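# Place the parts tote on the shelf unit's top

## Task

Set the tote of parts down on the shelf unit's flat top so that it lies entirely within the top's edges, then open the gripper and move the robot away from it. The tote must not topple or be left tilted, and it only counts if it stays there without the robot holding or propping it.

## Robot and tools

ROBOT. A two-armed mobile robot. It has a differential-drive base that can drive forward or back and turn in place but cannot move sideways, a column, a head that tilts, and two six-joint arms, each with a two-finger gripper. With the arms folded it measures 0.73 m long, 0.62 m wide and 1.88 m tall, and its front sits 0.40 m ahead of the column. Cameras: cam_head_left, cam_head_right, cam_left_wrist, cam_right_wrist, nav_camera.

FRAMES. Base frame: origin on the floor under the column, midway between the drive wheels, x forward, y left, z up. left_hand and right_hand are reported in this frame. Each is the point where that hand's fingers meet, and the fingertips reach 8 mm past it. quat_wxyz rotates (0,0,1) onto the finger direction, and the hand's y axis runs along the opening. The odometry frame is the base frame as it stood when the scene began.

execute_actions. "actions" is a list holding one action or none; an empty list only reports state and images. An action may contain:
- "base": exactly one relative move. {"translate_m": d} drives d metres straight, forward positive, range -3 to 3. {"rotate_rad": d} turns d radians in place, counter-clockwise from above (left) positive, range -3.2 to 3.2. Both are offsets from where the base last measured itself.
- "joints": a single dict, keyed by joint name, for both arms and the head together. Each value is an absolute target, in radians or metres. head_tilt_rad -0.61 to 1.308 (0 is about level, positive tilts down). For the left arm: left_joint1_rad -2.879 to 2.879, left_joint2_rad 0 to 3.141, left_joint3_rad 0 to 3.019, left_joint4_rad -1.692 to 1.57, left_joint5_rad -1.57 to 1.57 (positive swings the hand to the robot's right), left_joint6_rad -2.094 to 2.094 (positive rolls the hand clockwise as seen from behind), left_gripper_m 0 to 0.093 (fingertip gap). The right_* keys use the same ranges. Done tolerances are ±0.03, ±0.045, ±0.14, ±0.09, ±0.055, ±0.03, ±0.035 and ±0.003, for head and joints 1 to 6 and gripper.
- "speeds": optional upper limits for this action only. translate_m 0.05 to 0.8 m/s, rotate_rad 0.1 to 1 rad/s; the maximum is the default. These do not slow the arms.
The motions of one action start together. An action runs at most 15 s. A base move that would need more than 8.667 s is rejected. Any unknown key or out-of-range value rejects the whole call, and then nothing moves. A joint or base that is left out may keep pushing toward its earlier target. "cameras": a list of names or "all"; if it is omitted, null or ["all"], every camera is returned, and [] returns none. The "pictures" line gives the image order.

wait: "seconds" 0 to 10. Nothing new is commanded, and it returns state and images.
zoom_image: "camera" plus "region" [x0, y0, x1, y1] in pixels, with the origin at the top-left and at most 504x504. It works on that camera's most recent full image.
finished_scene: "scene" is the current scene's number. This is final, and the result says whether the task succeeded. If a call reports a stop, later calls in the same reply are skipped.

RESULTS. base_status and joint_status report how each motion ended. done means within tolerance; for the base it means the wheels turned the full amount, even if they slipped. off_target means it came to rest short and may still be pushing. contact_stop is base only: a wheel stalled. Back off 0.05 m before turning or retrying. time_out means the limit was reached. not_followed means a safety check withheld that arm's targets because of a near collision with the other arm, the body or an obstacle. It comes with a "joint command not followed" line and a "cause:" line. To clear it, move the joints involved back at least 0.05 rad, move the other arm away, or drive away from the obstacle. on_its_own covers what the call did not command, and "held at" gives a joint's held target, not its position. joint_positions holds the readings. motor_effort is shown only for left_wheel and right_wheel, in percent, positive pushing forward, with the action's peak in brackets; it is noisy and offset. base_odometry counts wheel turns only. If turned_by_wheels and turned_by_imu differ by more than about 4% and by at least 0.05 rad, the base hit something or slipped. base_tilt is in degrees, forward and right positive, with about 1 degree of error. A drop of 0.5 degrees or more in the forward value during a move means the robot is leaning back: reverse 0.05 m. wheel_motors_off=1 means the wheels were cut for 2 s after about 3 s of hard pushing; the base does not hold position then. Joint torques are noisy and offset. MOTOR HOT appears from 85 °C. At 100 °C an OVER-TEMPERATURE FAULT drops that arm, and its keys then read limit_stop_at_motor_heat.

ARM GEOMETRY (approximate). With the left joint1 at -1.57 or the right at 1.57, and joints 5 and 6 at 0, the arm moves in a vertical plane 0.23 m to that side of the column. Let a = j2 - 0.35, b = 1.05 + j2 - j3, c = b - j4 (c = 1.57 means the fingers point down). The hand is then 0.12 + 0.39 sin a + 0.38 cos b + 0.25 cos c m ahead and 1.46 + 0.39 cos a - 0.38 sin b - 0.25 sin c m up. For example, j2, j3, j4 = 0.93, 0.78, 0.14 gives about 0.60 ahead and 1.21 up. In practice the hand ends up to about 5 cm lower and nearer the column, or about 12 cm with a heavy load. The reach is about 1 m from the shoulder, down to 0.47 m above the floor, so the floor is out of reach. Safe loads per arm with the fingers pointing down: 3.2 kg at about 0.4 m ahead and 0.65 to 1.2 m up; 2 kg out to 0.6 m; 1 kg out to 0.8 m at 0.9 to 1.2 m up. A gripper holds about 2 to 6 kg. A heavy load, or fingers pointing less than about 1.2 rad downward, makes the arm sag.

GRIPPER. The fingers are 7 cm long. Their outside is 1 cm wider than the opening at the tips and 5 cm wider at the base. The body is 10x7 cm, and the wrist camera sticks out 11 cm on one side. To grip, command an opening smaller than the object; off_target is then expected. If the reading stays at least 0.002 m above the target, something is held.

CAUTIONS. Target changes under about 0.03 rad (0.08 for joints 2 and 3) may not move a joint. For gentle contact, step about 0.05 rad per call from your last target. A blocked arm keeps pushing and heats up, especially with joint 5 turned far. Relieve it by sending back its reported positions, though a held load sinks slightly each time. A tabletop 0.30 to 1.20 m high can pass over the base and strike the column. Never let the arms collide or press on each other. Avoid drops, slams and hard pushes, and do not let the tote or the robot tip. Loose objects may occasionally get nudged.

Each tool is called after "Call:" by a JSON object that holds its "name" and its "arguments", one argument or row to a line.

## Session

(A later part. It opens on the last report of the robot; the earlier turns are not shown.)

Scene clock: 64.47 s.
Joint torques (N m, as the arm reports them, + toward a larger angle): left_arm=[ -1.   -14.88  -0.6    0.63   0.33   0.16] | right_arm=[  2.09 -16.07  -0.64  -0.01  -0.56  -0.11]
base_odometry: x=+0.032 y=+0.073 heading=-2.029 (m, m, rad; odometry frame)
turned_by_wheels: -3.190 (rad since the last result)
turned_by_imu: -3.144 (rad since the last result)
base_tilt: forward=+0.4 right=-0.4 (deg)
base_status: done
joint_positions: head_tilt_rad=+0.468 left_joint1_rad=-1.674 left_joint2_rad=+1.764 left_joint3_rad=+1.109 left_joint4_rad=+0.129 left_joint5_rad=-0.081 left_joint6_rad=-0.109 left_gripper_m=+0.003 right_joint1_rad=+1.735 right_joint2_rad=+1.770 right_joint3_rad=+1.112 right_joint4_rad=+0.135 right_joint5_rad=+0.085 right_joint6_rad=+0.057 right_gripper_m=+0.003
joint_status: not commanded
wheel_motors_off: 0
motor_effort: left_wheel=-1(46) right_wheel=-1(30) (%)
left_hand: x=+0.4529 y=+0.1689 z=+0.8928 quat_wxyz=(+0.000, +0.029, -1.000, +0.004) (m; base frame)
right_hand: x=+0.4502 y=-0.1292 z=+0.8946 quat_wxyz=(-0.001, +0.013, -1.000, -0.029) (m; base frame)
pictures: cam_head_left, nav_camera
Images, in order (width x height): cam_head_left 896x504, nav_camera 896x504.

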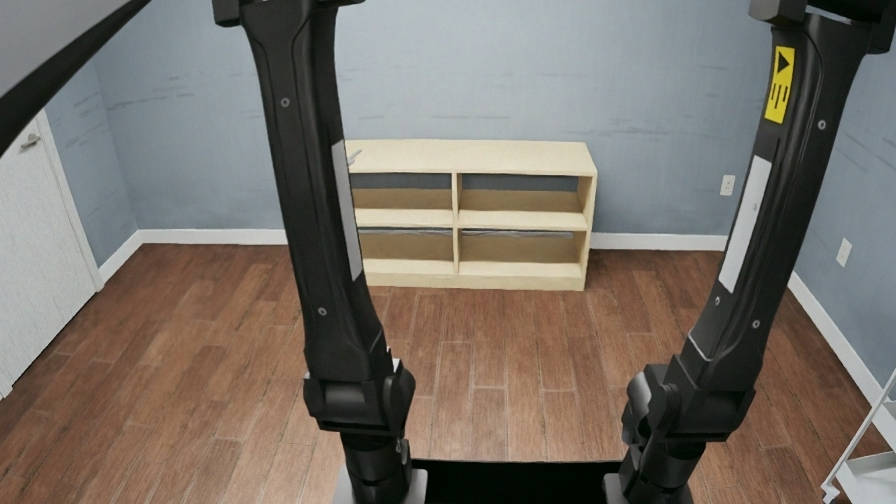

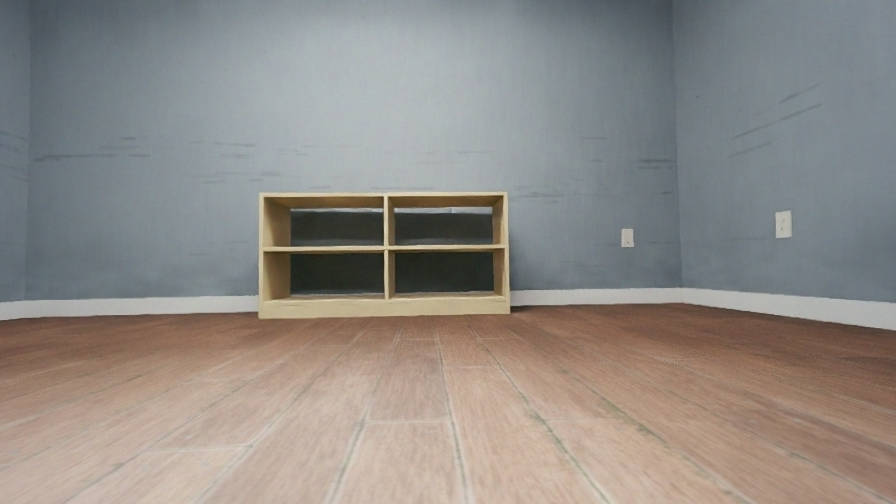

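Call:
{"name": "execute_actions", "arguments": {
  "actions": [
    {"base":{"translate_m":1.4},"joints":{"head_tilt_rad":0.8}}
  ],
  "cameras": ["cam_head_left","nav_camera"]
}}

Scene clock: 76.57 s.
Joint torques (N m, as the arm reports them, + toward a larger angle): left_arm=[ -1.09 -15.19  -0.94   0.68   0.33   0.16] | right_arm=[  2.07 -16.11  -0.97   0.1   -0.6   -0.1 ]
base_odometry: x=-0.587 y=-1.182 heading=-2.029 (m, m, rad; odometry frame)
turned_by_wheels: +0.000 (rad since the last result)
turned_by_imu: -0.009 (rad since the last result)
base_tilt: forward=+0.4 right=-0.4 (deg)
base_status: done
joint_positions: head_tilt_rad=+0.802 left_joint1_rad=-1.674 left_joint2_rad=+1.764 left_joint3_rad=+1.114 left_joint4_rad=+0.129 left_joint5_rad=-0.081 left_joint6_rad=-0.109 left_gripper_m=+0.003 right_joint1_rad=+1.735 right_joint2_rad=+1.770 right_joint3_rad=+1.115 right_joint4_rad=+0.135 right_joint5_rad=+0.086 right_joint6_rad=+0.057 right_gripper_m=+0.003
joint_status: all done
wheel_motors_off: 0
motor_effort: left_wheel=+2(55) right_wheel=-1(46) (%)
left_hand: x=+0.4558 y=+0.1687 z=+0.8924 quat_wxyz=(-0.002, +0.029, -1.000, +0.004) (m; base frame)
right_hand: x=+0.4521 y=-0.1292 z=+0.8944 quat_wxyz=(-0.003, +0.012, -1.000, -0.028) (m; base frame)
pictures: cam_head_left, nav_camera
Images, in order (width x height): cam_head_left 896x504, nav_camera 896x504.

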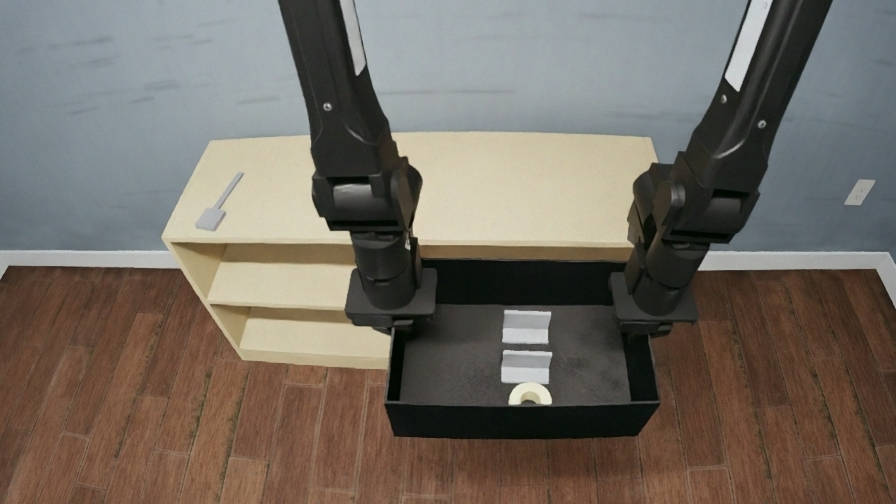

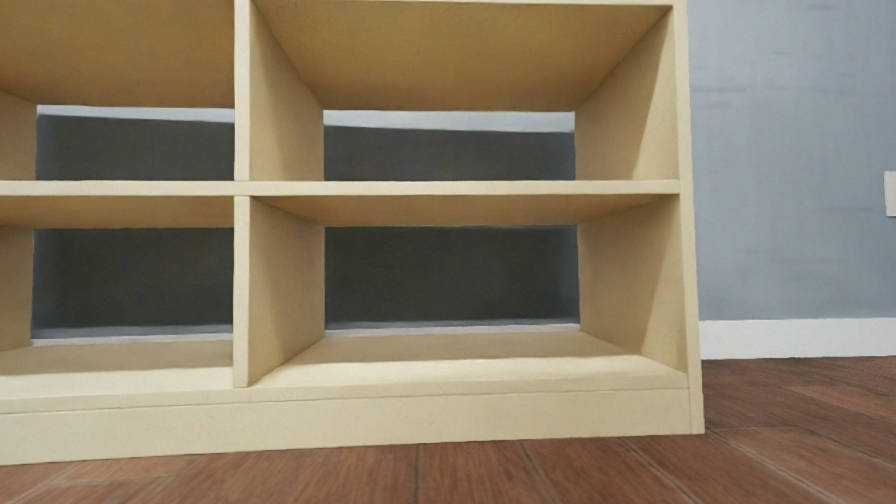

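Call:
{"name": "execute_actions", "arguments": {
  "actions": [
    {"base":{"translate_m":0.44},"speeds":{"translate_m":0.3},"joints":{"left_joint1_rad":-1.64,"right_joint1_rad":1.69,"left_joint5_rad":-0.055,"right_joint5_rad":0.05,"left_joint2_rad":2.16,"left_joint3_rad":1.94,"left_joint4_rad":-0.3,"right_joint2_rad":2.16,"right_joint3_rad":1.94,"right_joint4_rad":-0.3,"head_tilt_rad":1.0}}
  ]
}}

Scene clock: 88.97 s.
Joint torques (N m, as the arm reports them, + toward a larger angle): left_arm=[ -1.01 -19.31   2.6    0.4    0.27   0.01] | right_arm=[  1.76 -19.8    2.72  -0.04  -0.42   0.03]
base_odometry: x=-0.782 y=-1.577 heading=-2.029 (m, m, rad; odometry frame)
turned_by_wheels: +0.000 (rad since the last result)
turned_by_imu: -0.003 (rad since the last result)
base_tilt: forward=+0.4 right=-0.4 (deg)
base_status: done
joint_positions: head_tilt_rad=+1.000 left_joint1_rad=-1.646 left_joint2_rad=+2.164 left_joint3_rad=+1.940 left_joint4_rad=-0.295 left_joint5_rad=-0.064 left_joint6_rad=-0.096 left_gripper_m=+0.002 right_joint1_rad=+1.694 right_joint2_rad=+2.165 right_joint3_rad=+1.937 right_joint4_rad=-0.295 right_joint5_rad=+0.061 right_joint6_rad=+0.041 right_gripper_m=+0.003
joint_status: all done
wheel_motors_off: 0
motor_effort: left_wheel=+0(34) right_wheel=+0(33) (%)
left_hand: x=+0.6100 y=+0.1700 z=+0.7532 quat_wxyz=(-0.003, +0.029, -1.000, +0.001) (m; base frame)
right_hand: x=+0.6058 y=-0.1284 z=+0.7555 quat_wxyz=(-0.001, +0.010, -1.000, -0.023) (m; base frame)
pictures: cam_head_left, cam_head_right, cam_left_wrist, cam_right_wrist, nav_camera
Images, in order (width x height): cam_head_left 896x504, cam_head_right 896x504, cam_left_wrist 616x616, cam_right_wrist 616x616, nav_camera 896x504.

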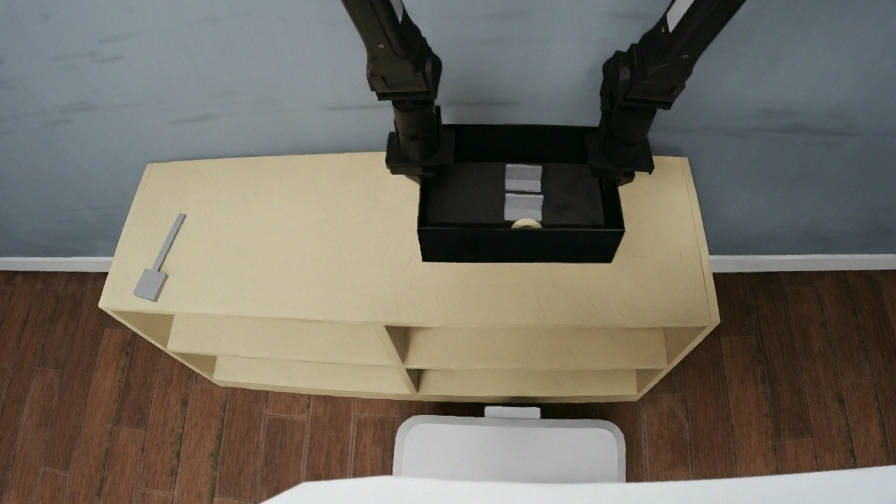

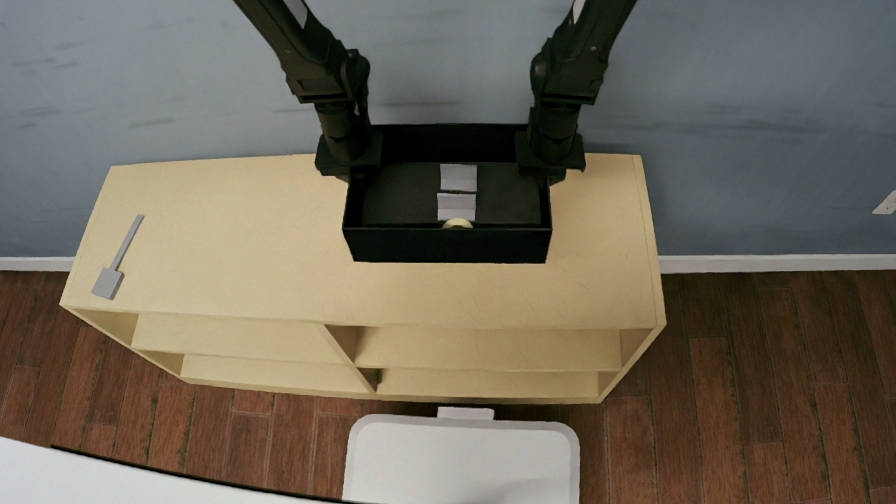

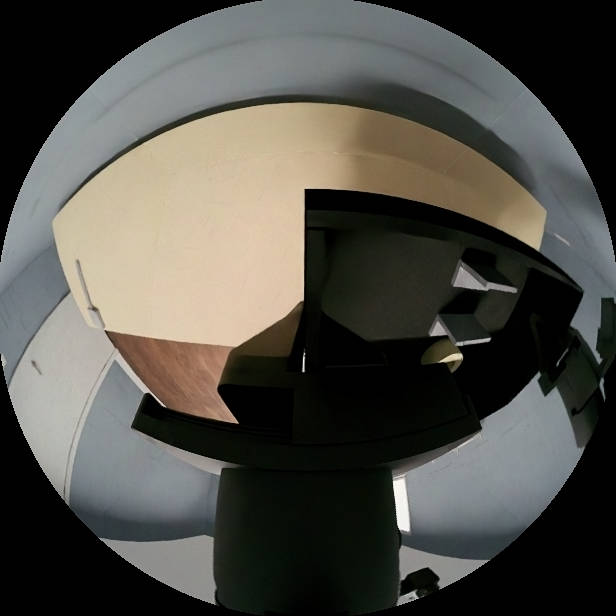

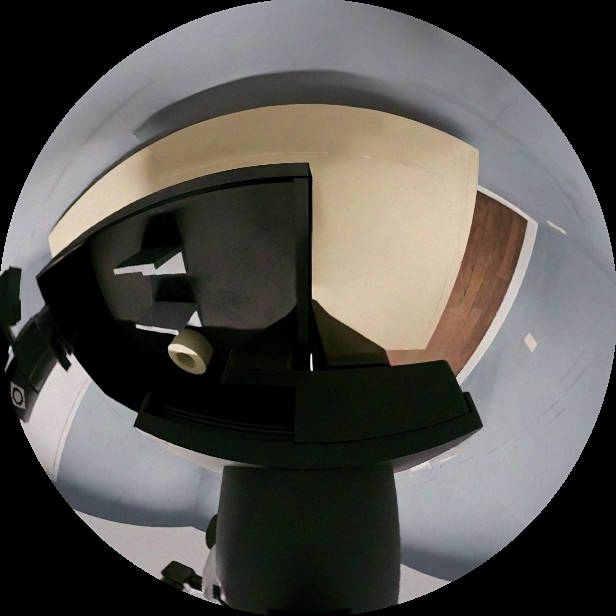

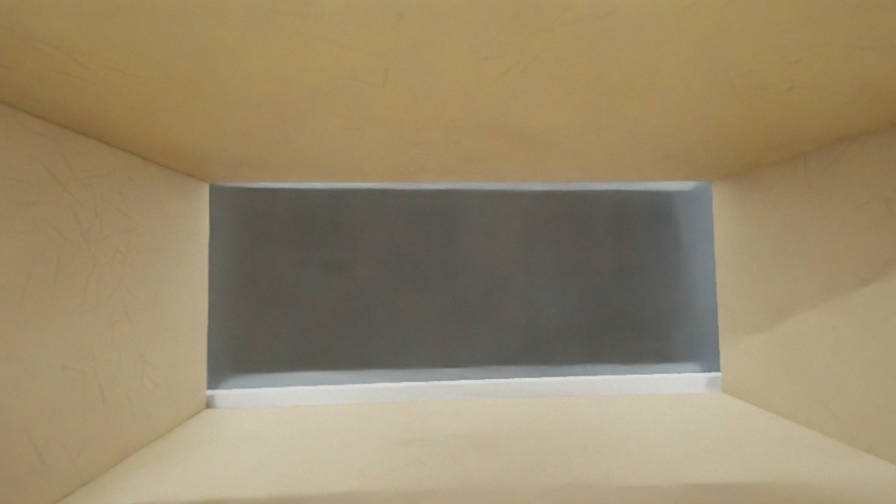

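Call:
{"name": "execute_actions", "arguments": {
  "actions": [
    {"base":{"translate_m":0.04},"joints":{"left_joint1_rad":-1.635,"right_joint1_rad":1.68,"left_joint2_rad":2.39,"left_joint3_rad":2.26,"left_joint4_rad":-0.39,"right_joint2_rad":2.39,"right_joint3_rad":2.26,"right_joint4_rad":-0.39}}
  ],
  "cameras": ["cam_head_left","cam_head_right","cam_right_wrist"]
}}

Scene clock: 94.83 s.
Joint torques (N m, as the arm reports them, + toward a larger angle): left_arm=[ -0.97 -19.99   4.35   0.01   0.24   0.01] | right_arm=[  1.66 -20.43   4.35  -0.25  -0.43  -0.02]
base_odometry: x=-0.799 y=-1.613 heading=-2.028 (m, m, rad; odometry frame)
turned_by_wheels: +0.000 (rad since the last result)
turned_by_imu: -0.001 (rad since the last result)
base_tilt: forward=+0.4 right=-0.4 (deg)
base_status: done
joint_positions: head_tilt_rad=+1.001 left_joint1_rad=-1.642 left_joint2_rad=+2.413 left_joint3_rad=+2.239 left_joint4_rad=-0.377 left_joint5_rad=-0.064 left_joint6_rad=-0.096 left_gripper_m=+0.002 right_joint1_rad=+1.686 right_joint2_rad=+2.413 right_joint3_rad=+2.239 right_joint4_rad=-0.383 right_joint5_rad=+0.061 right_joint6_rad=+0.043 right_gripper_m=+0.003
joint_status: all done
wheel_motors_off: 0
motor_effort: left_wheel=-2(37) right_wheel=+0(35) (%)
left_hand: x=+0.5855 y=+0.1689 z=+0.6703 quat_wxyz=(+0.013, +0.030, -0.999, -0.002) (m; base frame)
right_hand: x=+0.5823 y=-0.1289 z=+0.6730 quat_wxyz=(+0.016, +0.009, -1.000, -0.018) (m; base frame)
pictures: cam_head_left, cam_head_right, cam_right_wrist
Images, in order (width x height): cam_head_left 896x504, cam_head_right 896x504, cam_right_wrist 616x616.

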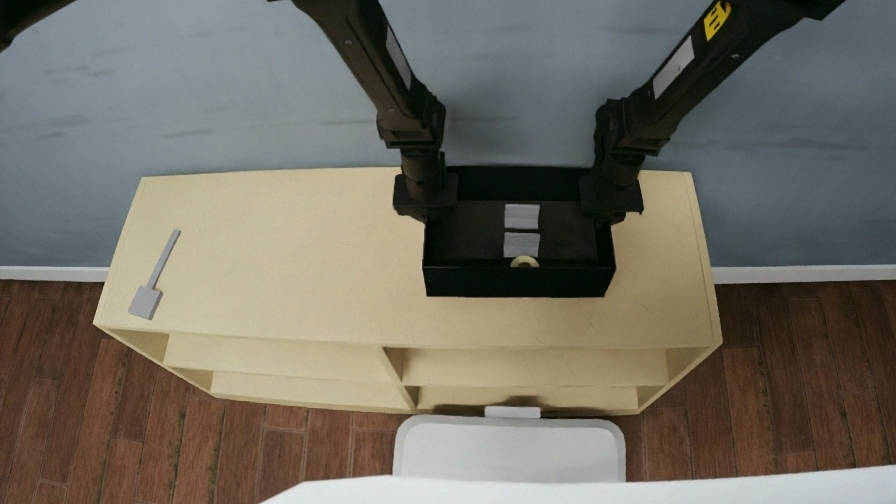

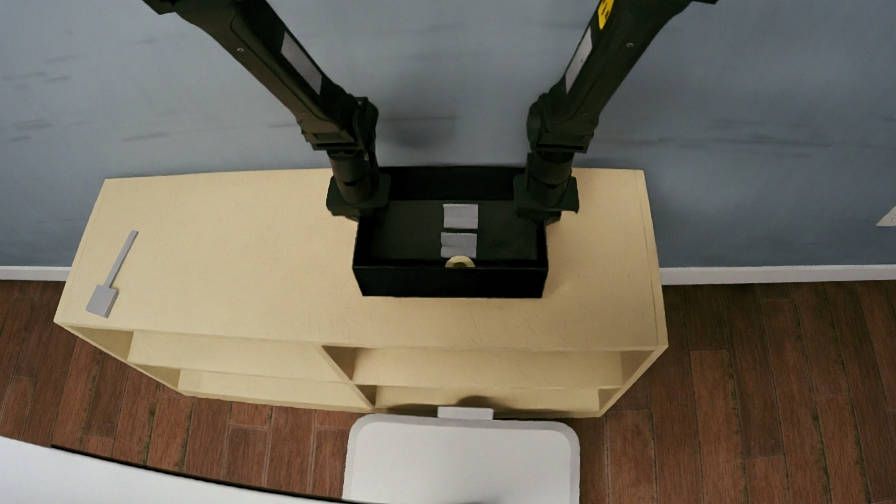

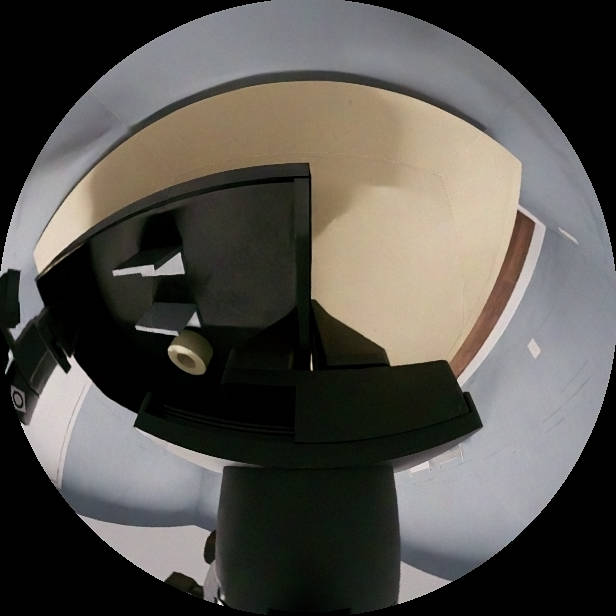

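Call:
{"name": "execute_actions", "arguments": {
  "actions": [
    {"joints":{"left_joint2_rad":2.55,"left_joint3_rad":2.5,"left_joint4_rad":-0.44,"right_joint2_rad":2.55,"right_joint3_rad":2.5,"right_joint4_rad":-0.44}}
  ],
  "cameras": ["cam_head_left","cam_head_right","cam_right_wrist"]
}}

Scene clock: 99.27 s.
Joint torques (N m, as the arm reports them, + toward a larger angle): left_arm=[ -1.29 -16.8    5.54   0.58   0.09   0.  ] | right_arm=[  1.94 -16.42   5.79   0.97  -0.72   0.1 ]
base_odometry: x=-0.799 y=-1.613 heading=-2.028 (m, m, rad; odometry frame)
turned_by_wheels: +0.000 (rad since the last result)
turned_by_imu: -0.001 (rad since the last result)
base_tilt: forward=+0.4 right=-0.4 (deg)
base_status: not commanded
joint_positions: head_tilt_rad=+1.001 left_joint1_rad=-1.637 left_joint2_rad=+2.530 left_joint3_rad=+2.476 left_joint4_rad=-0.438 left_joint5_rad=-0.060 left_joint6_rad=-0.095 left_gripper_m=+0.002 right_joint1_rad=+1.685 right_joint2_rad=+2.519 right_joint3_rad=+2.472 right_joint4_rad=-0.463 right_joint5_rad=+0.070 right_joint6_rad=+0.034 right_gripper_m=+0.002
joint_status: all done
wheel_motors_off: 0
motor_effort: left_wheel=+1(11) right_wheel=-1(2) (%)
left_hand: x=+0.6186 y=+0.1703 z=+0.6502 quat_wxyz=(-0.016, +0.032, -0.999, +0.000) (m; base frame)
right_hand: x=+0.6169 y=-0.1277 z=+0.6575 quat_wxyz=(-0.008, +0.011, -1.000, -0.014) (m; base frame)
pictures: cam_head_left, cam_head_right, cam_right_wrist
Images, in order (width x height): cam_head_left 896x504, cam_head_right 896x504, cam_right_wrist 616x616.

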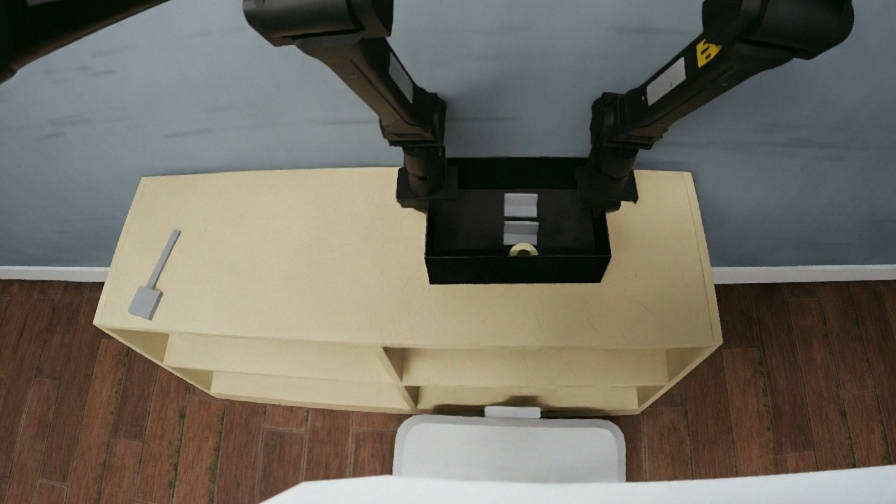

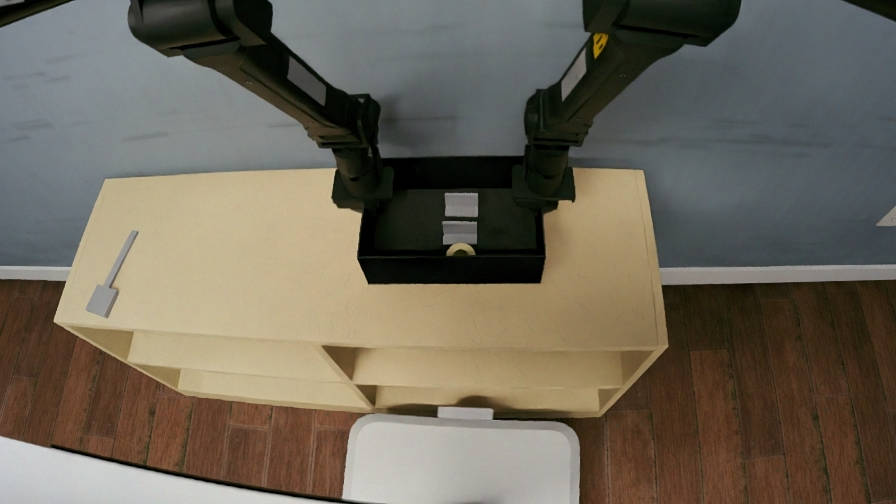

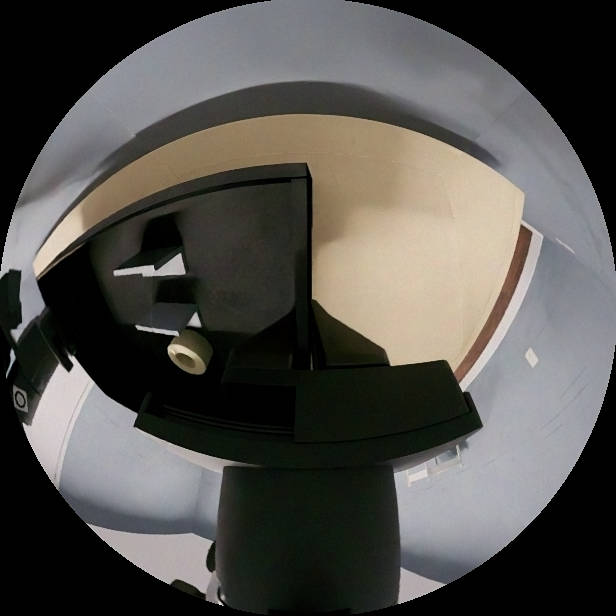

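Ambiguous; one more step down.

Call:
{"name": "execute_actions", "arguments": {
  "actions": [
    {"joints":{"left_joint2_rad":2.61,"left_joint3_rad":2.53,"right_joint2_rad":2.61,"right_joint3_rad":2.53}}
  ],
  "cameras": ["cam_head_left","cam_head_right"]
}}

Scene clock: 102.30 s.
Joint torques (N m, as the arm reports them, + toward a larger angle): left_arm=[ -1.36 -13.39   5.58   0.95   0.08   0.  ] | right_arm=[  1.86 -12.38   5.77   1.4   -0.74   0.12]
base_odometry: x=-0.799 y=-1.613 heading=-2.028 (m, m, rad; odometry frame)
turned_by_wheels: +0.000 (rad since the last result)
turned_by_imu: -0.001 (rad since the last result)
base_tilt: forward=+0.4 right=-0.4 (deg)
base_status: not commanded
joint_positions: head_tilt_rad=+1.001 left_joint1_rad=-1.637 left_joint2_rad=+2.545 left_joint3_rad=+2.508 left_joint4_rad=-0.445 left_joint5_rad=-0.060 left_joint6_rad=-0.095 left_gripper_m=+0.002 right_joint1_rad=+1.685 right_joint2_rad=+2.534 right_joint3_rad=+2.505 right_joint4_rad=-0.475 right_joint5_rad=+0.071 right_joint6_rad=+0.031 right_gripper_m=+0.002
joint_status: all done
wheel_motors_off: 0
motor_effort: left_wheel=+2(5) right_wheel=+1(2) (%)
left_hand: x=+0.6227 y=+0.1701 z=+0.6482 quat_wxyz=(-0.021, +0.032, -0.999, +0.000) (m; base frame)
right_hand: x=+0.6211 y=-0.1274 z=+0.6562 quat_wxyz=(-0.010, +0.012, -1.000, -0.014) (m; base frame)
pictures: cam_head_left, cam_head_right
Images, in order (width x height): cam_head_left 896x504, cam_head_right 896x504.

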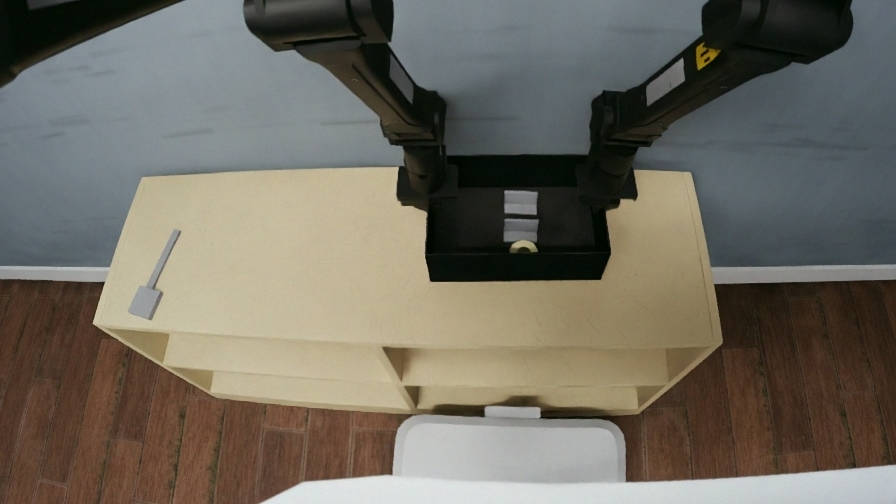

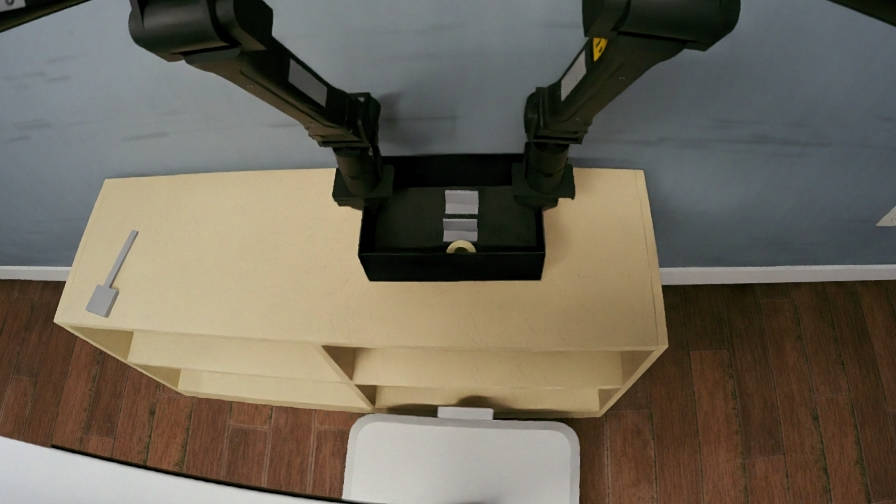

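Landed.

Call:
{"name": "execute_actions", "arguments": {
  "actions": [
    {"joints":{"left_gripper_m":0.08,"right_gripper_m":0.08,"left_joint2_rad":2.54,"right_joint2_rad":2.54}}
  ],
  "cameras": []
}}

Call:
{"name": "execute_actions", "arguments": {
  "actions": [
    {"joints":{"left_joint2_rad":2.1,"left_joint3_rad":1.94,"left_joint4_rad":-0.3,"right_joint2_rad":2.1,"right_joint3_rad":1.94,"right_joint4_rad":-0.3}}
  ],
  "cameras": []
}}

Call:
{"name": "execute_actions", "arguments": {
  "actions": [
    {"base":{"translate_m":-0.5},"joints":{"head_tilt_rad":0.7}}
  ],
  "cameras": ["cam_head_left"]
}}

Scene clock: 110.73 s.
Joint torques (N m, as the arm reports them, + toward a larger angle): left_arm=[ -1.95 -18.94   5.34   0.97   0.     0.  ] | right_arm=[  2.21 -19.8    5.43   0.55  -0.18   0.  ]
base_odometry: x=-0.799 y=-1.613 heading=-2.028 (m, m, rad; odometry frame)
turned_by_wheels: +0.000 (rad since the last result)
turned_by_imu: -0.001 (rad since the last result)
base_tilt: forward=+0.4 right=-0.4 (deg)
base_status: not commanded
joint_positions: head_tilt_rad=+1.001 left_joint1_rad=-1.634 left_joint2_rad=+2.546 left_joint3_rad=+2.511 left_joint4_rad=-0.445 left_joint5_rad=-0.058 left_joint6_rad=-0.095 left_gripper_m=+0.080 right_joint1_rad=+1.684 right_joint2_rad=+2.544 right_joint3_rad=+2.512 right_joint4_rad=-0.450 right_joint5_rad=+0.054 right_joint6_rad=+0.043 right_gripper_m=+0.080
joint_status: all done
wheel_motors_off: 0
motor_effort: left_wheel=+1(7) right_wheel=-2(7) (%)
left_hand: x=+0.6240 y=+0.1727 z=+0.6484 quat_wxyz=(-0.022, +0.033, -0.999, +0.000) (m; base frame)
right_hand: x=+0.6231 y=-0.1252 z=+0.6526 quat_wxyz=(-0.021, +0.005, -1.000, -0.023) (m; base frame)
pictures: none
No camera images: the call's "cameras" was empty. Leave "cameras" out to get every camera's image.

Scene clock: 112.10 s.
Joint torques (N m, as the arm reports them, + toward a larger angle): left_arm=[ -1.14 -19.24   3.06   1.36  -0.04   0.01] | right_arm=[  1.56 -20.51   3.43   0.6   -0.17   0.02]
base_odometry: x=-0.799 y=-1.613 heading=-2.028 (m, m, rad; odometry frame)
turned_by_wheels: +0.000 (rad since the last result)
turned_by_imu: +0.000 (rad since the last result)
base_tilt: forward=+0.4 right=-0.4 (deg)
base_status: not commanded
joint_positions: head_tilt_rad=+1.001 left_joint1_rad=-1.634 left_joint2_rad=+2.091 left_joint3_rad=+1.942 left_joint4_rad=-0.314 left_joint5_rad=-0.057 left_joint6_rad=-0.095 left_gripper_m=+0.080 right_joint1_rad=+1.684 right_joint2_rad=+2.093 right_joint3_rad=+1.936 right_joint4_rad=-0.306 right_joint5_rad=+0.054 right_joint6_rad=+0.043 right_gripper_m=+0.080
joint_status: all done
wheel_motors_off: 0
motor_effort: left_wheel=+5(2) right_wheel=-1(3) (%)
left_hand: x=+0.6569 y=+0.1792 z=+0.7899 quat_wxyz=(-0.031, +0.033, -0.999, +0.001) (m; base frame)
right_hand: x=+0.6521 y=-0.1370 z=+0.7907 quat_wxyz=(-0.030, +0.005, -0.999, -0.024) (m; base frame)
pictures: none
No camera images: the call's "cameras" was empty. Leave "cameras" out to get every camera's image.

Scene clock: 114.70 s.
Joint torques (N m, as the arm reports them, + toward a larger angle): left_arm=[ -1.24 -19.39   3.31   1.32  -0.04   0.  ] | right_arm=[  1.47 -20.22   3.57   0.43  -0.16   0.02]
base_odometry: x=-0.578 y=-1.164 heading=-2.027 (m, m, rad; odometry frame)
turned_by_wheels: +0.001 (rad since the last result)
turned_by_imu: +0.003 (rad since the last result)
base_tilt: forward=+0.4 right=-0.4 (deg)
base_status: done
joint_positions: head_tilt_rad=+0.716 left_joint1_rad=-1.635 left_joint2_rad=+2.094 left_joint3_rad=+1.939 left_joint4_rad=-0.313 left_joint5_rad=-0.057 left_joint6_rad=-0.095 left_gripper_m=+0.080 right_joint1_rad=+1.684 right_joint2_rad=+2.094 right_joint3_rad=+1.933 right_joint4_rad=-0.306 right_joint5_rad=+0.054 right_joint6_rad=+0.043 right_gripper_m=+0.080
joint_status: all done
wheel_motors_off: 0
motor_effort: left_wheel=+1(51) right_wheel=-2(34) (%)
left_hand: x=+0.6533 y=+0.1789 z=+0.7880 quat_wxyz=(-0.028, +0.033, -0.999, +0.001) (m; base frame)
right_hand: x=+0.6496 y=-0.1371 z=+0.7898 quat_wxyz=(-0.029, +0.005, -0.999, -0.023) (m; base frame)
pictures: cam_head_left
Images, in order (width x height): cam_head_left 896x504.

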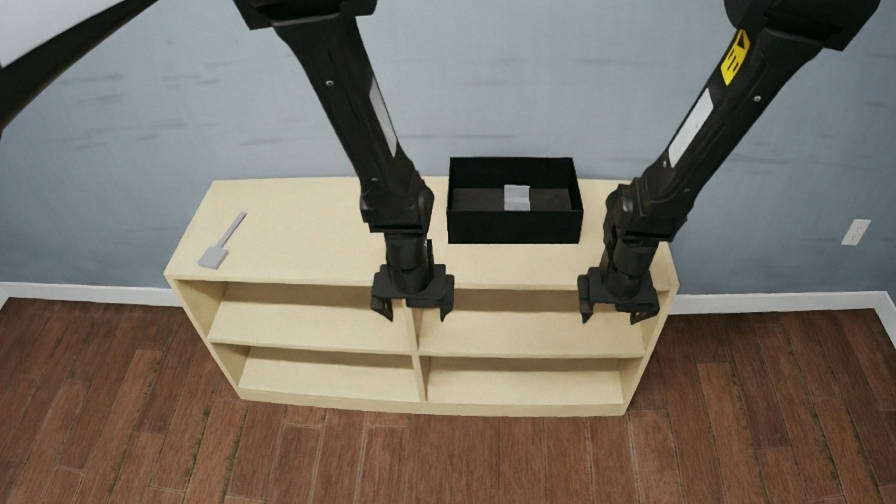

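Call:
{"name": "finished_scene", "arguments": {
  "scene": 1
}}

The scene is finished: the task was done.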